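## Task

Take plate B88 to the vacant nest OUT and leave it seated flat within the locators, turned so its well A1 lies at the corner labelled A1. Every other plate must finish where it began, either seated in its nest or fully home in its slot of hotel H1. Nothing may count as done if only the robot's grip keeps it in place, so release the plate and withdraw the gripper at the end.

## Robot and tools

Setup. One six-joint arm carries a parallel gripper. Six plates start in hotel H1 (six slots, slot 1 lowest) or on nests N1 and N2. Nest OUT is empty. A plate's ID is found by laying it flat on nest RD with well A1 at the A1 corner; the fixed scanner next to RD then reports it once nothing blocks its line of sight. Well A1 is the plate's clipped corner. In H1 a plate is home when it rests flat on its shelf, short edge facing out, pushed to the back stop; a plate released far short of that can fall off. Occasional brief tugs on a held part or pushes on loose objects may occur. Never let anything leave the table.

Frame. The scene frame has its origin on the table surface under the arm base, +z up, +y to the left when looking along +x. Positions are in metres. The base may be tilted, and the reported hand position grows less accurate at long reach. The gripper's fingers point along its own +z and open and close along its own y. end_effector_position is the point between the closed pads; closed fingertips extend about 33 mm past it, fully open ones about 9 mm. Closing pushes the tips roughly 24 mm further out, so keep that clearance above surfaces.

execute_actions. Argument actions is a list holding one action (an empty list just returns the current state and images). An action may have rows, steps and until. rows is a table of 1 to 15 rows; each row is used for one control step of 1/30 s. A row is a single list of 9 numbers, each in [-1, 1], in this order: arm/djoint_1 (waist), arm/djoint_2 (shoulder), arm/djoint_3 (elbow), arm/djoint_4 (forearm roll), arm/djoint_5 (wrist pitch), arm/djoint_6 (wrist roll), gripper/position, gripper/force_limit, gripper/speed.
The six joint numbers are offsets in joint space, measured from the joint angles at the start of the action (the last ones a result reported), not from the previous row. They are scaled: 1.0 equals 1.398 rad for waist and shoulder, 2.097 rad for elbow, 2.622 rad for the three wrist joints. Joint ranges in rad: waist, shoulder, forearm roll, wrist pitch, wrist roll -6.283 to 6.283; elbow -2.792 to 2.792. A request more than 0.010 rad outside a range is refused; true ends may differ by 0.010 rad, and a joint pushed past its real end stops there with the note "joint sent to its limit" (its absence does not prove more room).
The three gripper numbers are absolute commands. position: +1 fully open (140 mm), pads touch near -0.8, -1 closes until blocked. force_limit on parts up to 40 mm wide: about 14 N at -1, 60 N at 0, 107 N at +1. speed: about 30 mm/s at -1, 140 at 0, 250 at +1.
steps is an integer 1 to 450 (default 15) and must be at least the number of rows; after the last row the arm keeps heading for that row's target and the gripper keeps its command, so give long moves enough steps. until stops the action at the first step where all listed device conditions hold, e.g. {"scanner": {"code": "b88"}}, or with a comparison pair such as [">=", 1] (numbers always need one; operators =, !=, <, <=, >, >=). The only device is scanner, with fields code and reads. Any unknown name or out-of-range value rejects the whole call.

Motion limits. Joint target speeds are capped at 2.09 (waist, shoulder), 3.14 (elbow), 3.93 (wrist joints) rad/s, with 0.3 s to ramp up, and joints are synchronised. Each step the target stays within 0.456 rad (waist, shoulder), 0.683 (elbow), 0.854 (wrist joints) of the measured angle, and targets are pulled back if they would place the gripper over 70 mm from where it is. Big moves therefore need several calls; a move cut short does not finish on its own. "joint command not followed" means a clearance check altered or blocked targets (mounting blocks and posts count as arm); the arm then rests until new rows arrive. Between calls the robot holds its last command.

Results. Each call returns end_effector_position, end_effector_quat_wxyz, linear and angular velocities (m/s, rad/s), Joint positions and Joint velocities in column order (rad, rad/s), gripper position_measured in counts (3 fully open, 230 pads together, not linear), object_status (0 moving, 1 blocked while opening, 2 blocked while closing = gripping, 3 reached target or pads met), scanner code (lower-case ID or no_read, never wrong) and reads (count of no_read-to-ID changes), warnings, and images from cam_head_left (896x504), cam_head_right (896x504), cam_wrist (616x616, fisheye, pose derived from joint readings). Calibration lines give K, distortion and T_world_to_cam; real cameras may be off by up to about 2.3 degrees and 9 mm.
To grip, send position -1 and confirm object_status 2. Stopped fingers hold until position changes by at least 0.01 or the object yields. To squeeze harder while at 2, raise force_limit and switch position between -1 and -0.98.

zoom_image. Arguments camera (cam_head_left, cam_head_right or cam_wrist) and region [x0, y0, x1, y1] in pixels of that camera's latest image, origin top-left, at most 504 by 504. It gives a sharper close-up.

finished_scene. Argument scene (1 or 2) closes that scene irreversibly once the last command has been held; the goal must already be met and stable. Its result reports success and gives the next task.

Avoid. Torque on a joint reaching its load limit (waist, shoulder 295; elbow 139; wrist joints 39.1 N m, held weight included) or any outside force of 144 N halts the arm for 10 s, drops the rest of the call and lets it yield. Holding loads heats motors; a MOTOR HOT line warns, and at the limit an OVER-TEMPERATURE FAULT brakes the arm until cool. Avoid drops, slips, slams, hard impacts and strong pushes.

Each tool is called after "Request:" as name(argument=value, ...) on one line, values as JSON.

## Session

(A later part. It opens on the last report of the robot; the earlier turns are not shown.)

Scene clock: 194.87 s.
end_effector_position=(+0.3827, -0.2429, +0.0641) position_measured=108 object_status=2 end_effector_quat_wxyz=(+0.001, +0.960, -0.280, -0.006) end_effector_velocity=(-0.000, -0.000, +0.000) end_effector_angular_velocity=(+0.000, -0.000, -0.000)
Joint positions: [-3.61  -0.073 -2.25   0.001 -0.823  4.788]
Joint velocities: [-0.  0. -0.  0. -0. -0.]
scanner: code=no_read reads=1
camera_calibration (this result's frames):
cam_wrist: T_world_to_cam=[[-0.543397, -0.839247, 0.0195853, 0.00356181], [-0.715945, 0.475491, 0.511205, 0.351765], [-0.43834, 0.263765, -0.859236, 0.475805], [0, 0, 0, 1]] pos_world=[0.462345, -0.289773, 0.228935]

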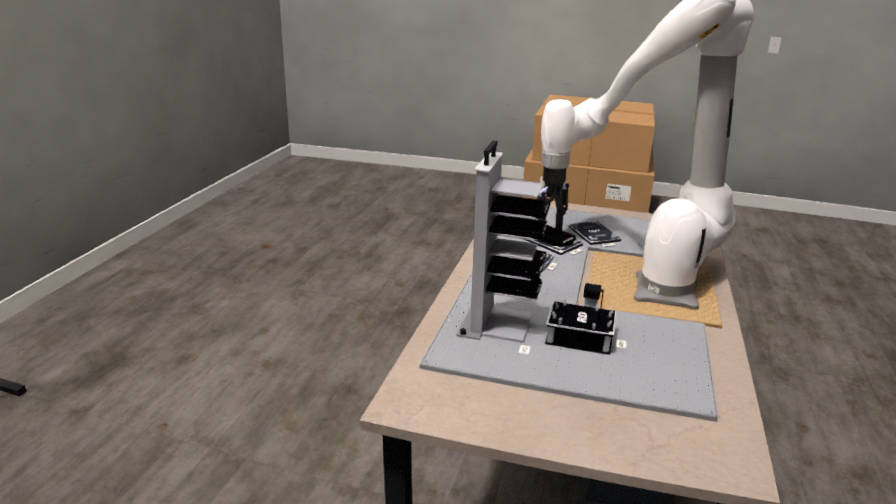

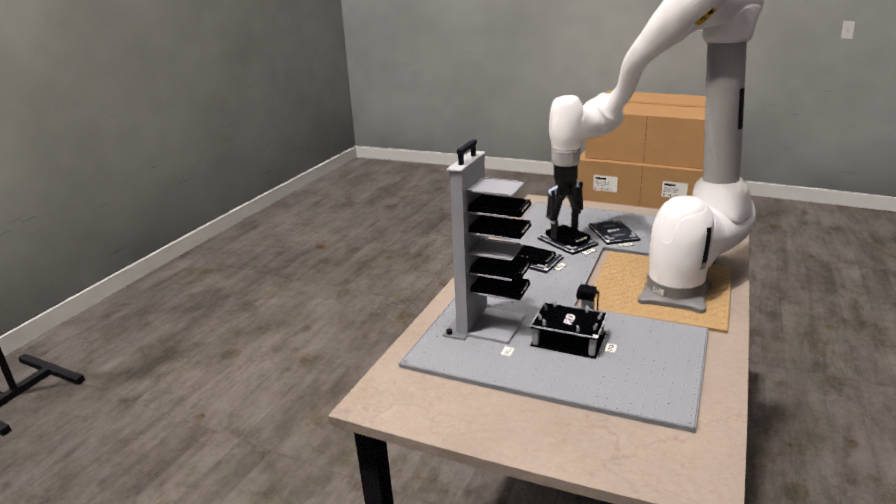

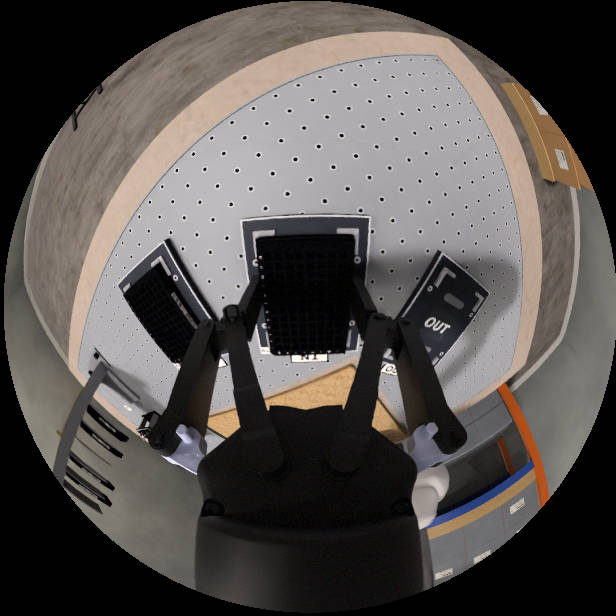

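Lower to ~.057 and release.

Request:
execute_actions(actions=[{"rows":[[0,-0.007,-0.0035,0,0.0065,0,-1,0,0]],"steps":25}])

Request:
execute_actions(actions=[{"rows":[[0,0,0,0,0,0,1,0,-0.5]],"steps":40}])

Request:
execute_actions(actions=[{"rows":[[0,0.05,0.025,0,-0.047,0,1,0,0]],"steps":35}])

Request:
zoom_image(camera="cam_wrist", region=[60, 180, 420, 400])

Scene clock: 222.17 s.
end_effector_position=(+0.3821, -0.2426, +0.0567) position_measured=108 object_status=2 end_effector_quat_wxyz=(+0.001, +0.960, -0.280, -0.006) end_effector_velocity=(+0.000, -0.000, -0.000) end_effector_angular_velocity=(-0.000, +0.000, -0.001)
Joint positions: [-3.61  -0.082 -2.258  0.001 -0.806  4.788]
Joint velocities: [-0.    -0.     0.     0.     0.     0.001]
scanner: code=no_read reads=1
camera_calibration (this result's frames):
cam_wrist: T_world_to_cam=[[-0.543394, -0.839249, 0.0196081, 0.00361735], [-0.715908, 0.475479, 0.511268, 0.35499], [-0.438404, 0.263783, -0.859197, 0.469156], [0, 0, 0, 1]] pos_world=[0.461786, -0.28951, 0.221532]

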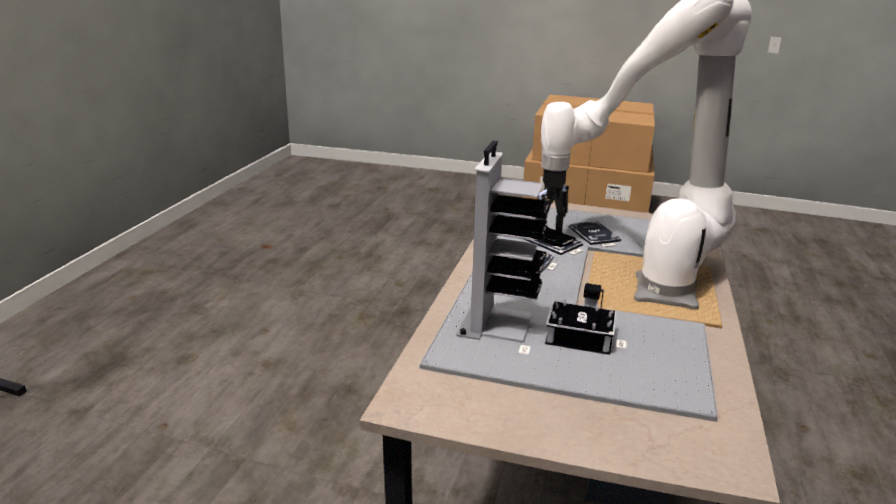

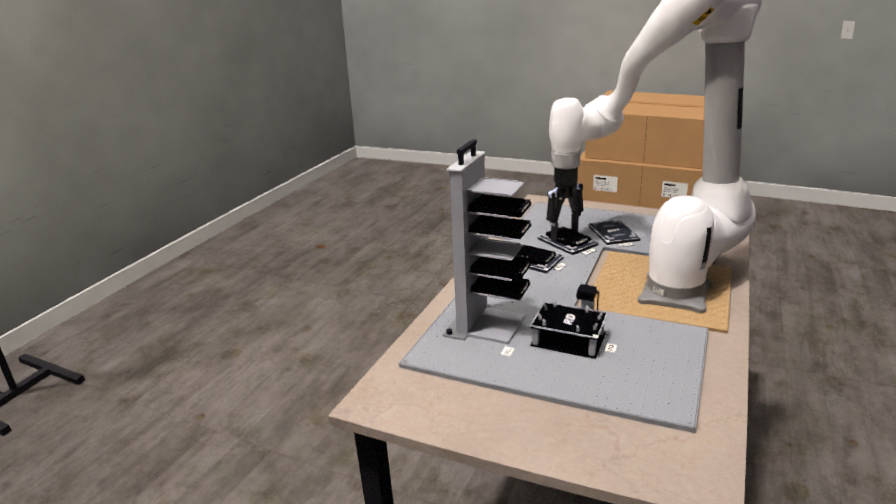

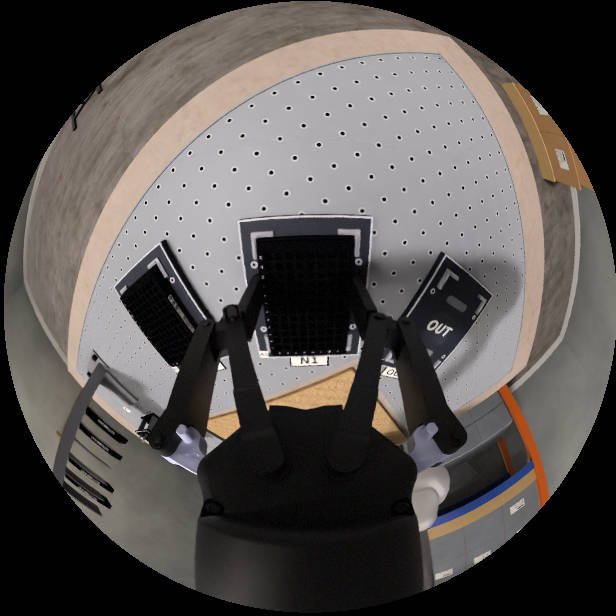

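Scene clock: 223.50 s.
end_effector_position=(+0.3821, -0.2426, +0.0567) position_measured=3 object_status=3 end_effector_quat_wxyz=(+0.001, +0.960, -0.280, -0.006) end_effector_velocity=(-0.000, -0.000, +0.000) end_effector_angular_velocity=(-0.000, +0.000, -0.001)
Joint positions: [-3.61  -0.082 -2.258  0.001 -0.806  4.788]
Joint velocities: [-0.001 -0.     0.    -0.    -0.     0.001]
scanner: code=no_read reads=1
camera_calibration (this result's frames):
cam_wrist: T_world_to_cam=[[-0.543383, -0.839255, 0.0196285, 0.00360391], [-0.715862, 0.475451, 0.511359, 0.354951], [-0.438493, 0.263813, -0.859143, 0.469135], [0, 0, 0, 1]] pos_world=[0.461767, -0.289501, 0.221476]

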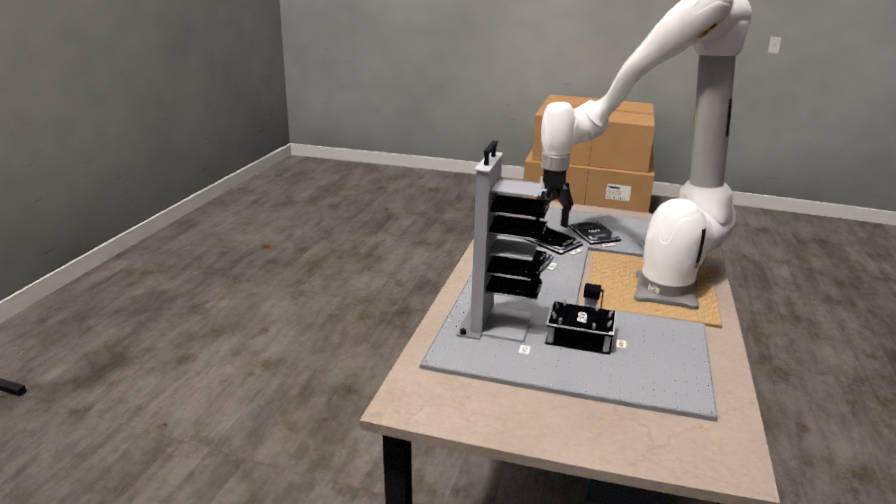

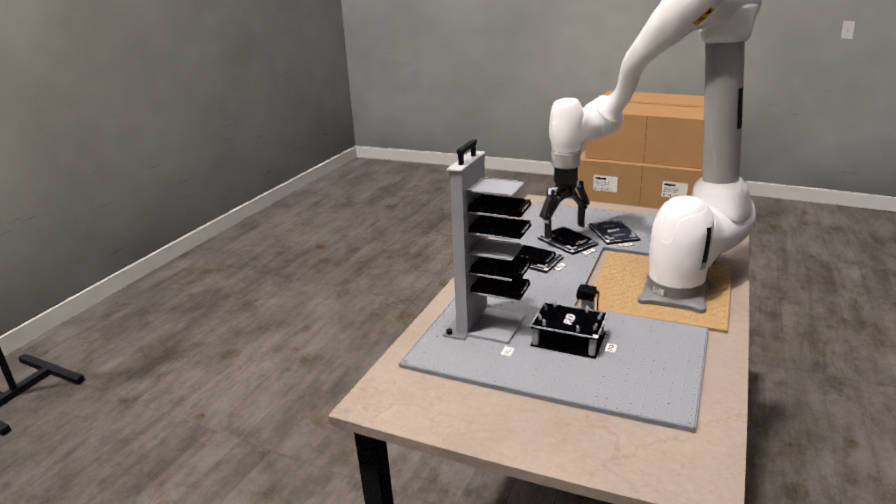

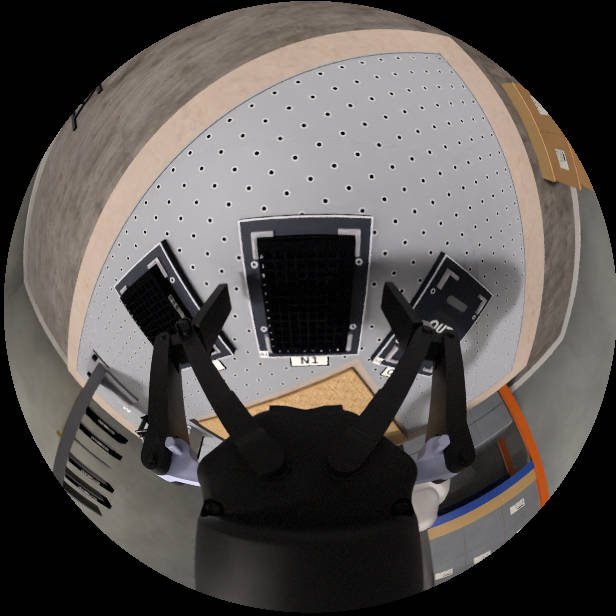

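Scene clock: 224.67 s.
end_effector_position=(+0.3834, -0.2429, +0.1107) position_measured=3 object_status=3 end_effector_quat_wxyz=(+0.001, +0.960, -0.280, -0.007) end_effector_velocity=(-0.000, +0.000, -0.000) end_effector_angular_velocity=(+0.000, -0.000, +0.001)
Joint positions: [-3.61  -0.013 -2.205  0.001 -0.929  4.788]
Joint velocities: [-0.     0.    -0.001  0.     0.    -0.001]
scanner: code=no_read reads=1
camera_calibration (this result's frames):
cam_wrist: T_world_to_cam=[[-0.543265, -0.839333, 0.019584, 0.00290365], [-0.715584, 0.475115, 0.51206, 0.328191], [-0.439094, 0.26417, -0.858726, 0.516454], [0, 0, 0, 1]] pos_world=[0.463197, -0.289923, 0.275382]

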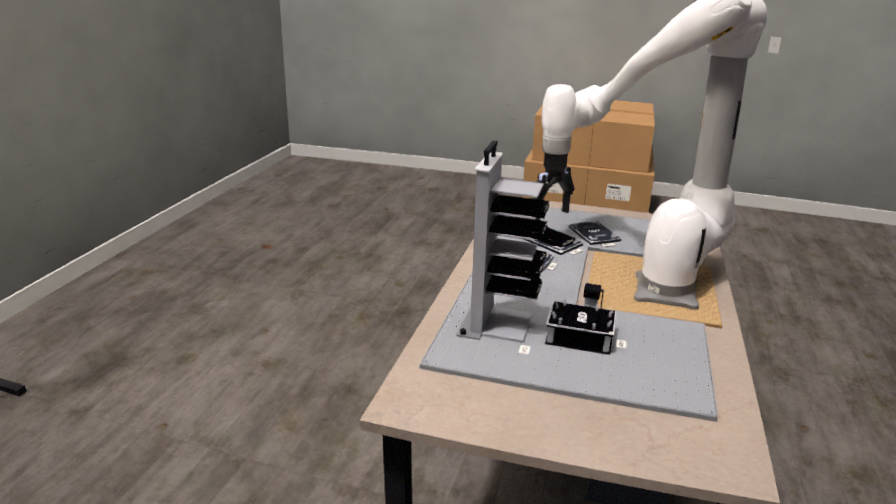

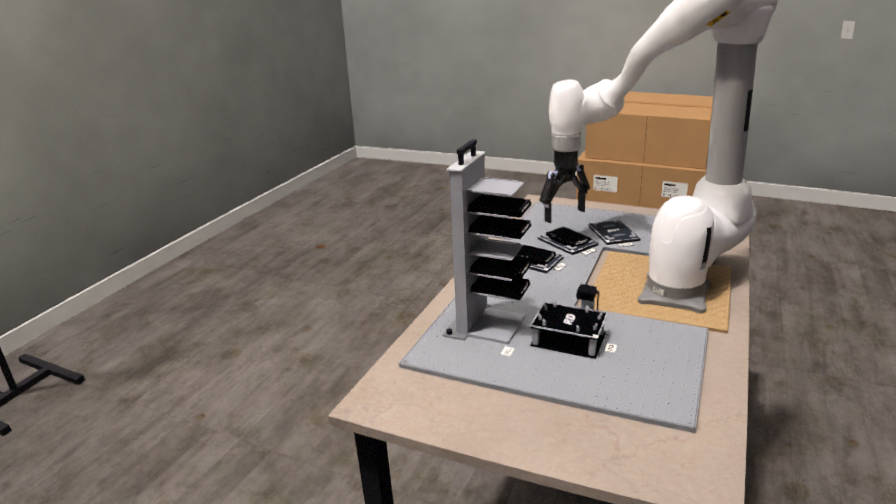

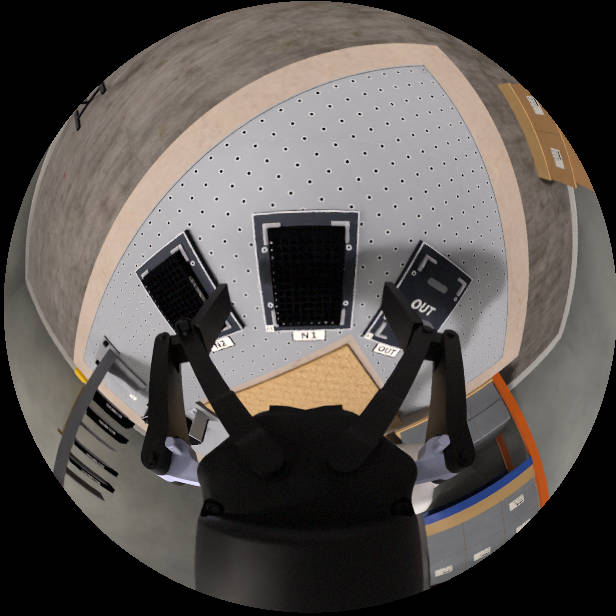

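Region (60, 180, 420, 400) of cam_wrist's 616x616 image, scaled by 1.400, with more detail than that image has.

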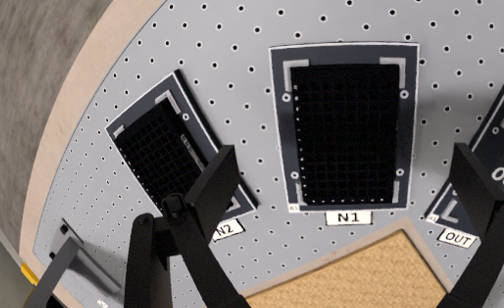

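Request:
execute_actions(actions=[{"rows":[[0.2575,0.116,-0.06,0,-0.012,-0.99,1,0,0]],"steps":60}])

Scene clock: 233.67 s.
end_effector_position=(+0.3587, -0.0813, +0.1203) position_measured=3 object_status=3 end_effector_quat_wxyz=(-0.004, +0.368, +0.930, -0.002) end_effector_velocity=(+0.000, +0.000, +0.000) end_effector_angular_velocity=(+0.000, -0.001, +0.000)
Joint positions: [-3.25   0.15  -2.331  0.001 -0.961  2.193]
Joint velocities: [ 0.  0.  0.  0.  0. -0.]
scanner: code=no_read reads=1
camera_calibration (this result's frames):
cam_wrist: T_world_to_cam=[[0.689596, 0.724147, 0.00826702, -0.188781], [0.62633, -0.602099, 0.495164, -0.338051], [0.363549, -0.336285, -0.86876, 0.135661], [0, 0, 0, 1]] pos_world=[0.292595, -0.021214, 0.286809]

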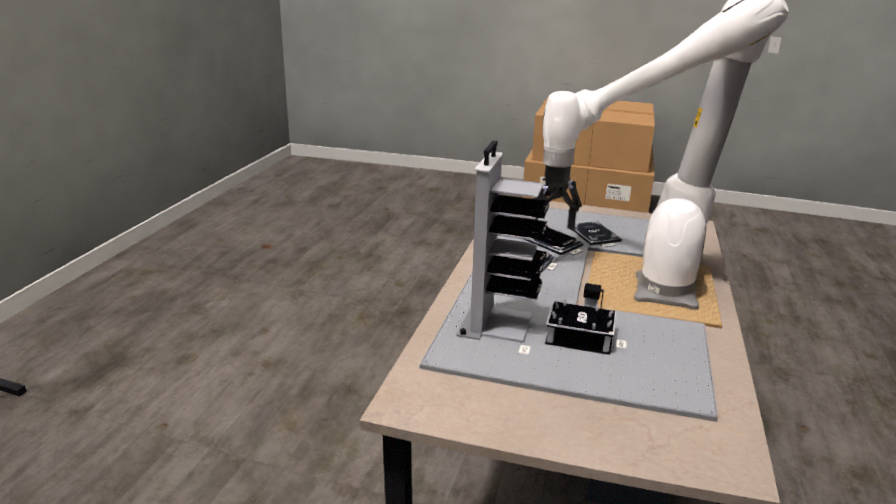

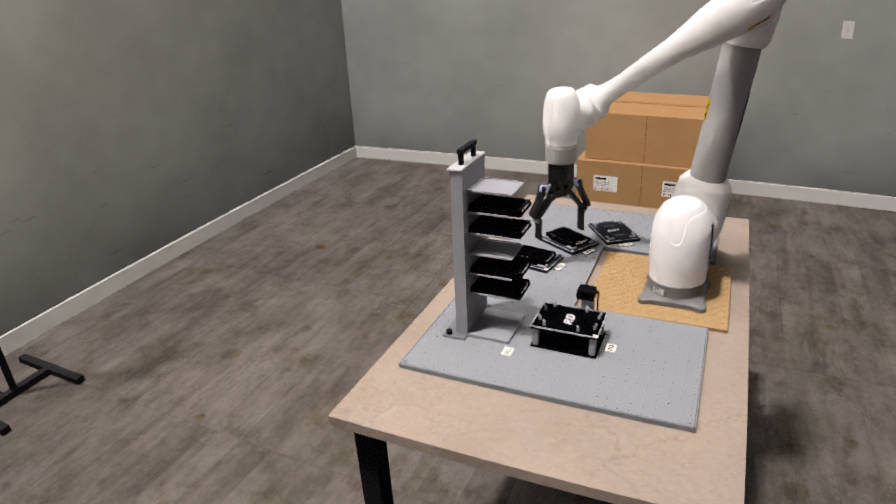

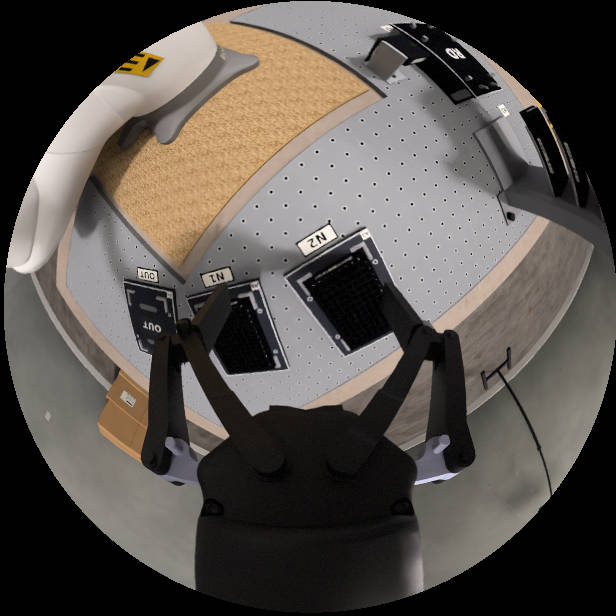

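Request:
zoom_image(camera="cam_wrist", region=[180, 210, 420, 380])

Region (180, 210, 420, 380) of cam_wrist's 616x616 image, scaled by 2.100, with more detail than that image has; it fills the top 357 rows of this view, and the rest is white.

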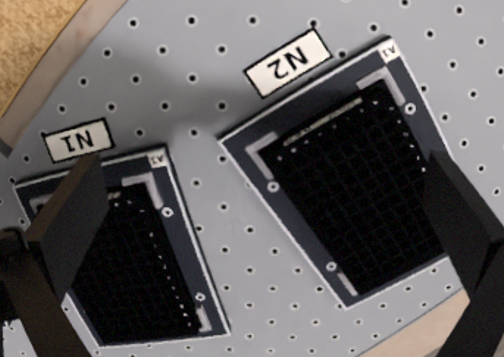

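Request:
execute_actions(actions=[{"rows":[[0,0.132,0.42,0,-0.404,-0.9,1,0,0]],"steps":60}])

Request:
execute_actions(actions=[{"rows":[[0.88,0,0,0,0,-0.117,1,0,0]],"steps":55}])

Request:
execute_actions(actions=[{"rows":[[0,-0.07,-0.22,0,0.21,0,1,0,0]],"steps":50}])

Scene clock: 255.57 s.
end_effector_position=(+0.2994, -0.0723, +0.6595) position_measured=3 object_status=3 end_effector_quat_wxyz=(+0.001, +0.720, -0.694, -0.001) end_effector_velocity=(+0.000, -0.000, -0.000) end_effector_angular_velocity=(-0.000, +0.002, -0.001)
Joint positions: [-3.25   0.334 -1.45   0.001 -2.02  -0.167]
Joint velocities: [-0.    -0.001  0.    -0.    -0.001  0.001]
scanner: code=no_read reads=1
camera_calibration (this result's frames):
cam_wrist: T_world_to_cam=[[-0.999417, -0.0291115, 0.0178272, 0.286091], [-0.0162704, 0.865334, 0.500932, -0.267816], [-0.0300093, 0.50035, -0.865303, 0.804723], [0, 0, 0, 1]] pos_world=[0.305716, -0.162564, 0.825387]

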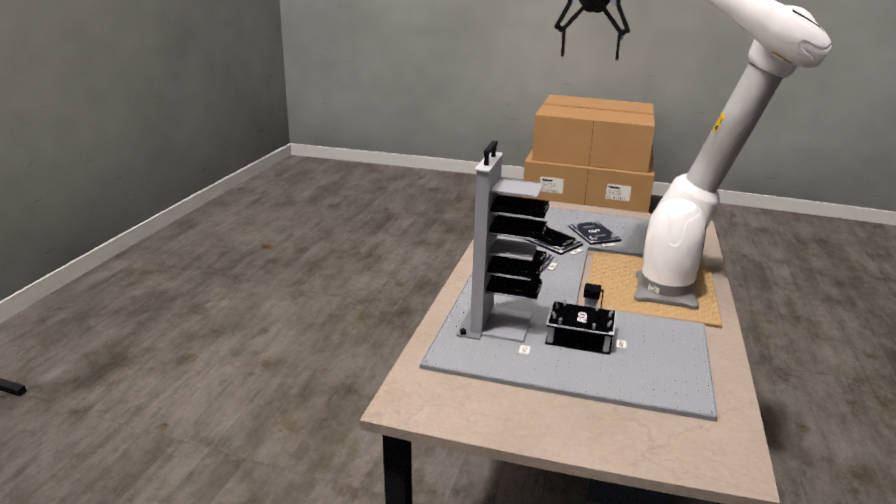

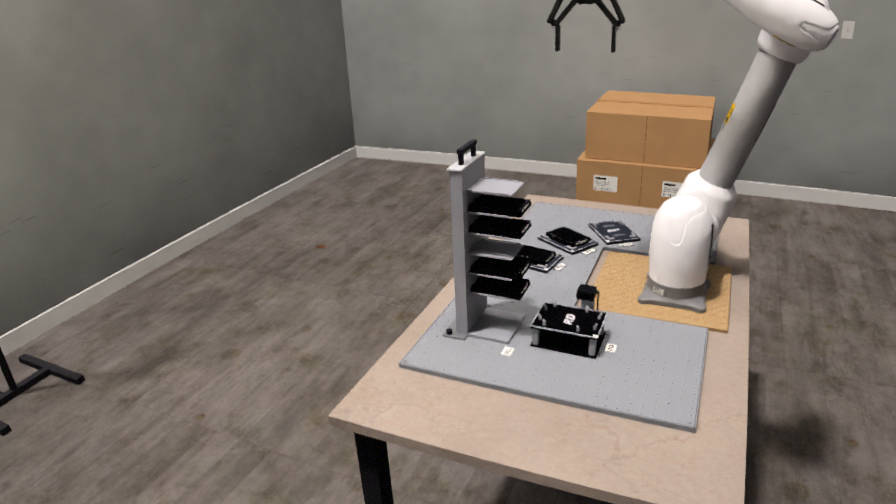

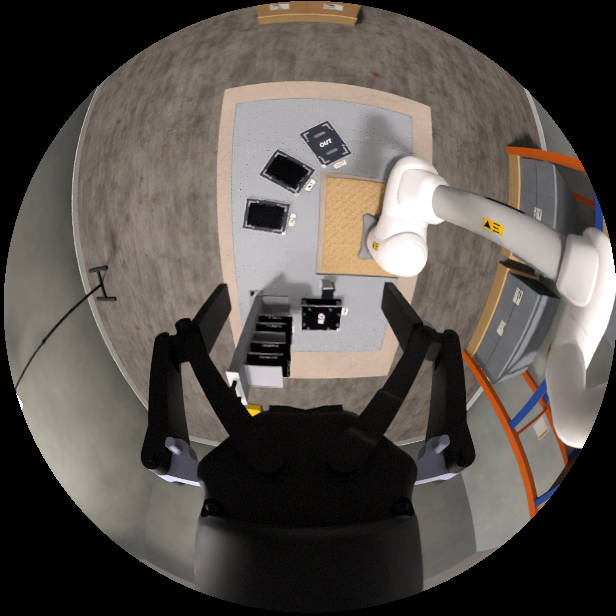

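Scene clock: 257.40 s.
end_effector_position=(+0.1726, +0.2531, +0.6603) position_measured=3 object_status=3 end_effector_quat_wxyz=(-0.002, +1.000, +0.002, -0.004) end_effector_velocity=(+0.000, -0.000, +0.000) end_effector_angular_velocity=(+0.000, +0.000, +0.000)
Joint positions: [-2.02   0.334 -1.45   0.001 -2.02  -0.473]
Joint velocities: [-0.001  0.    -0.     0.    -0.    -0.001]
scanner: code=no_read reads=1
camera_calibration (this result's frames):
cam_wrist: T_world_to_cam=[[-0.00452129, -0.999939, 0.0100575, 0.247921], [-0.861465, 0.00900206, 0.507736, -0.193783], [-0.507796, -0.0063686, -0.861454, 0.846983], [0, 0, 0, 1]] pos_world=[0.264278, 0.255045, 0.825533]

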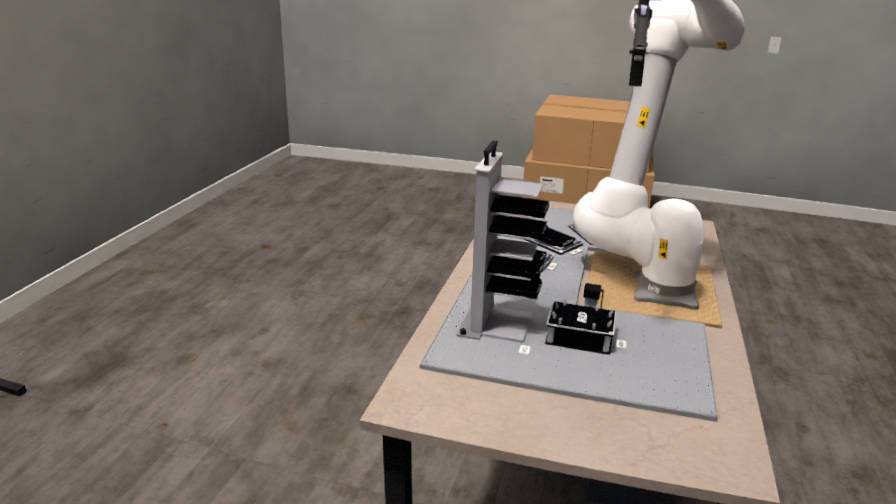

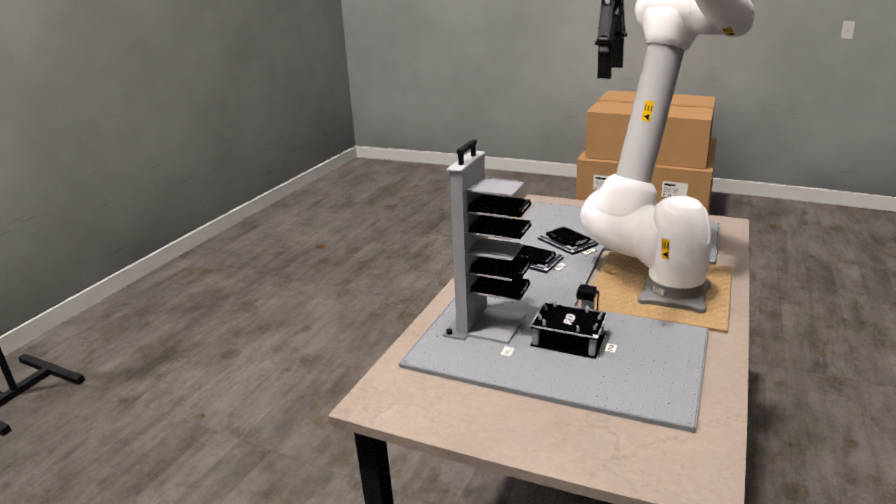

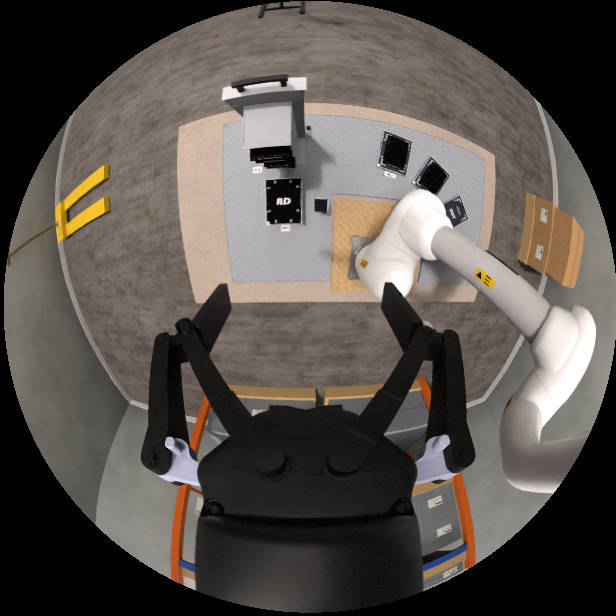

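Scene clock: 259.07 s.
end_effector_position=(+0.2195, +0.3500, +0.3730) position_measured=3 object_status=3 end_effector_quat_wxyz=(+0.002, +1.000, +0.001, -0.006) end_effector_velocity=(+0.000, -0.000, +0.000) end_effector_angular_velocity=(+0.000, -0.000, +0.001)
Joint positions: [-2.02   0.236 -1.912  0.001 -1.469 -0.473]
Joint velocities: [ 0.  0. -0. -0. -0. -0.]
scanner: code=no_read reads=1
camera_calibration (this result's frames):
cam_wrist: T_world_to_cam=[[-0.00517341, -0.999828, 0.0178086, 0.345133], [-0.859377, 0.0135514, 0.511163, -0.0117053], [-0.511317, -0.0126599, -0.859299, 0.626086], [0, 0, 0, 1]] pos_world=[0.311855, 0.353158, 0.537832]

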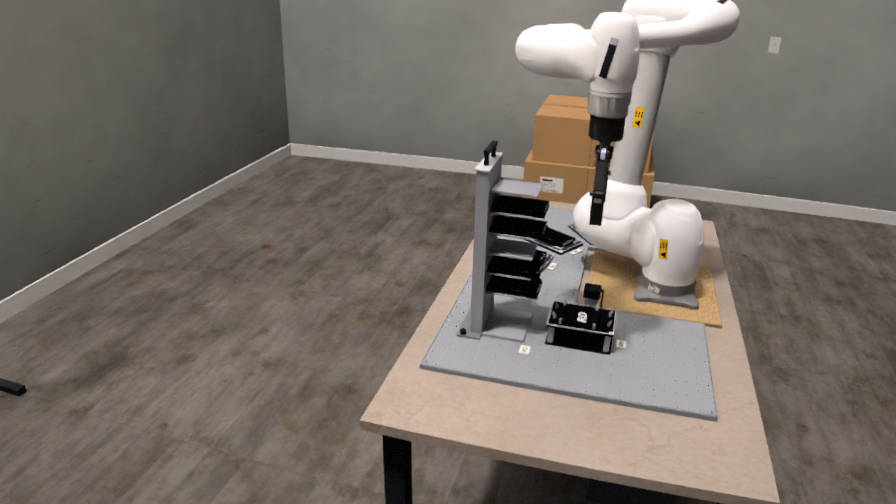

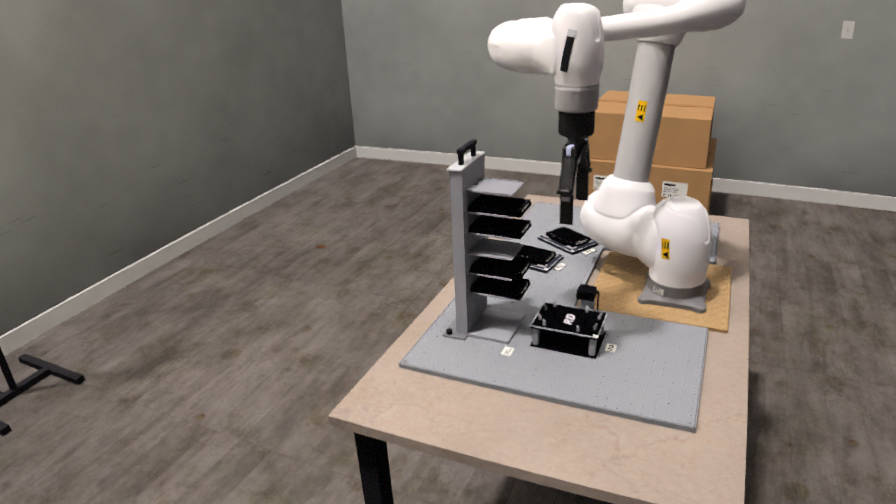

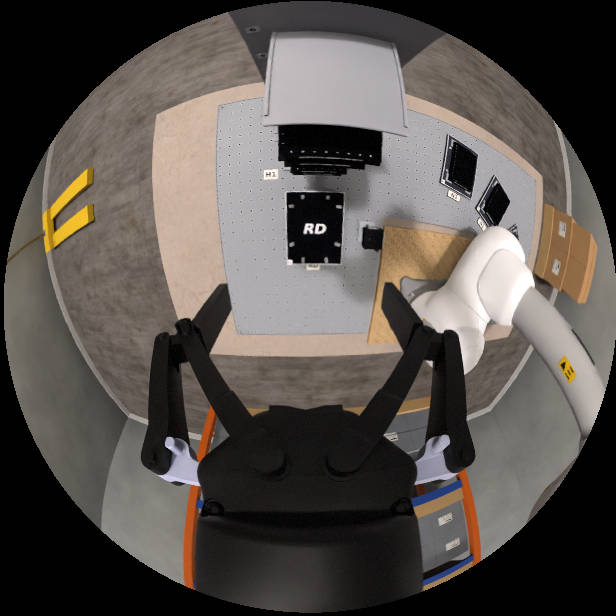

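Request:
execute_actions(actions=[{"rows":[[0,0.006,-0.074,0,0.057,0,1,0,0]],"steps":35}])

Scene clock: 263.43 s.
end_effector_position=(+0.2103, +0.3333, +0.2912) position_measured=3 object_status=3 end_effector_quat_wxyz=(+0.000, +1.000, +0.001, -0.005) end_effector_velocity=(+0.001, -0.000, -0.000) end_effector_angular_velocity=(-0.001, +0.000, -0.001)
Joint positions: [-2.02   0.245 -2.067  0.001 -1.32  -0.473]
Joint velocities: [-0.001 -0.001  0.    -0.     0.     0.   ]
scanner: code=no_read reads=1
camera_calibration (this result's frames):
cam_wrist: T_world_to_cam=[[-0.00543725, -0.999865, 0.0154815, 0.330546], [-0.859996, 0.0125755, 0.510145, 0.0232045], [-0.510271, -0.0105402, -0.859949, 0.55011], [0, 0, 0, 1]] pos_world=[0.302458, 0.336008, 0.456112]

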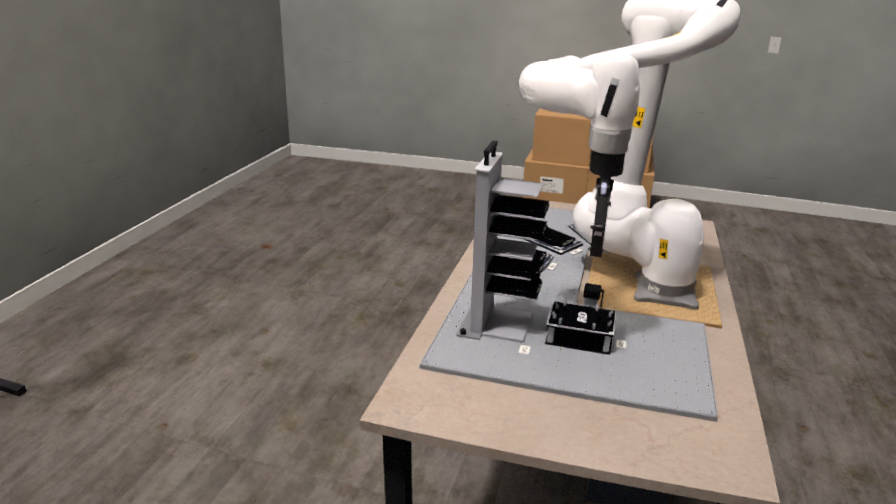

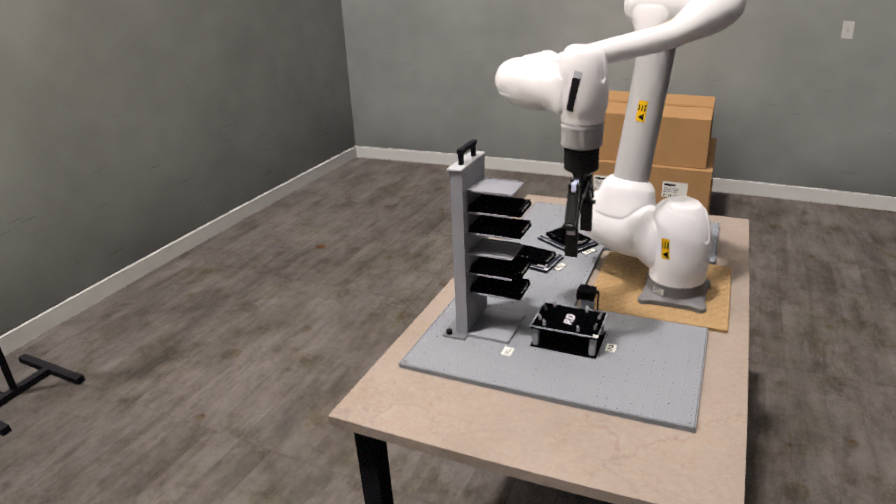

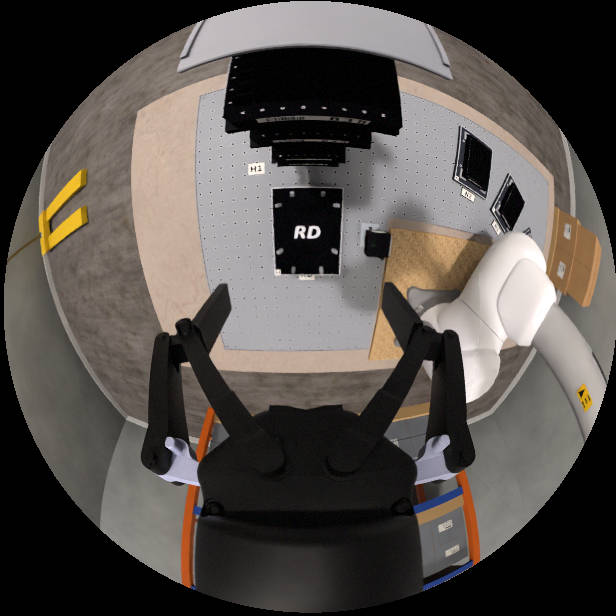

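Request:
execute_actions(actions=[{"rows":[[0,-0.0915,-0.1025,0,0.131,0,1,0,0]],"steps":40}])

Request:
zoom_image(camera="cam_wrist", region=[200, 30, 420, 190])

Scene clock: 270.67 s.
end_effector_position=(+0.2089, +0.3330, +0.1315) position_measured=3 object_status=3 end_effector_quat_wxyz=(+0.000, +1.000, +0.001, -0.005) end_effector_velocity=(-0.000, -0.000, +0.000) end_effector_angular_velocity=(+0.000, -0.000, -0.000)
Joint positions: [-2.02   0.117 -2.282  0.001 -0.977 -0.473]
Joint velocities: [ 0.  0. -0. -0. -0.  0.]
scanner: code=no_read reads=1
camera_calibration (this result's frames):
cam_wrist: T_world_to_cam=[[-0.00589865, -0.999868, 0.0151079, 0.332861], [-0.860205, 0.0127775, 0.509788, 0.103482], [-0.509914, -0.00998879, -0.860167, 0.411836], [0, 0, 0, 1]] pos_world=[0.30098, 0.335609, 0.296465]

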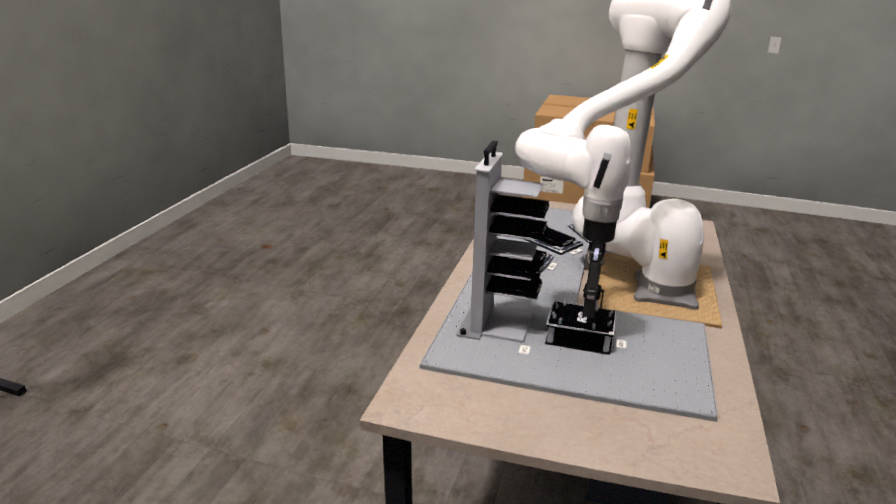

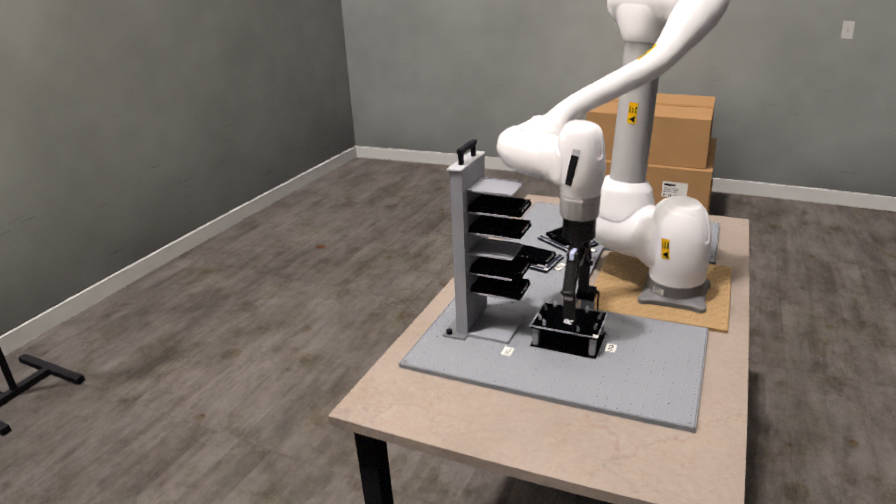

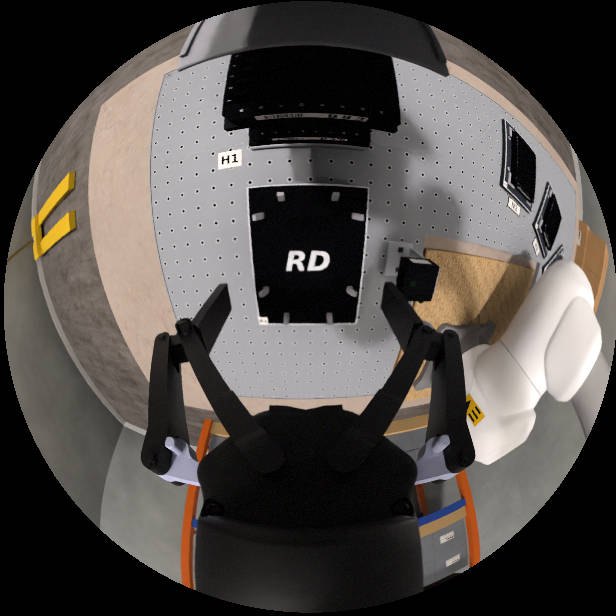

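Region (200, 30, 420, 190) of cam_wrist's 616x616 image, scaled by 2.291, with more detail than that image has; it fills the top 367 rows of this view, and the rest is white.

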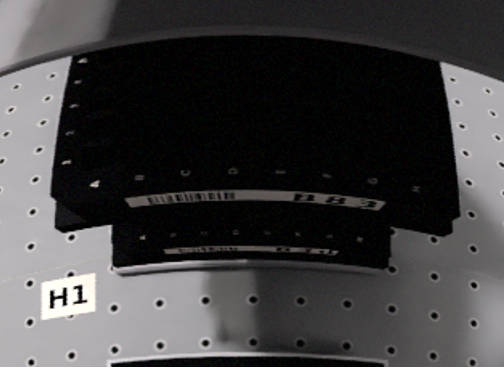

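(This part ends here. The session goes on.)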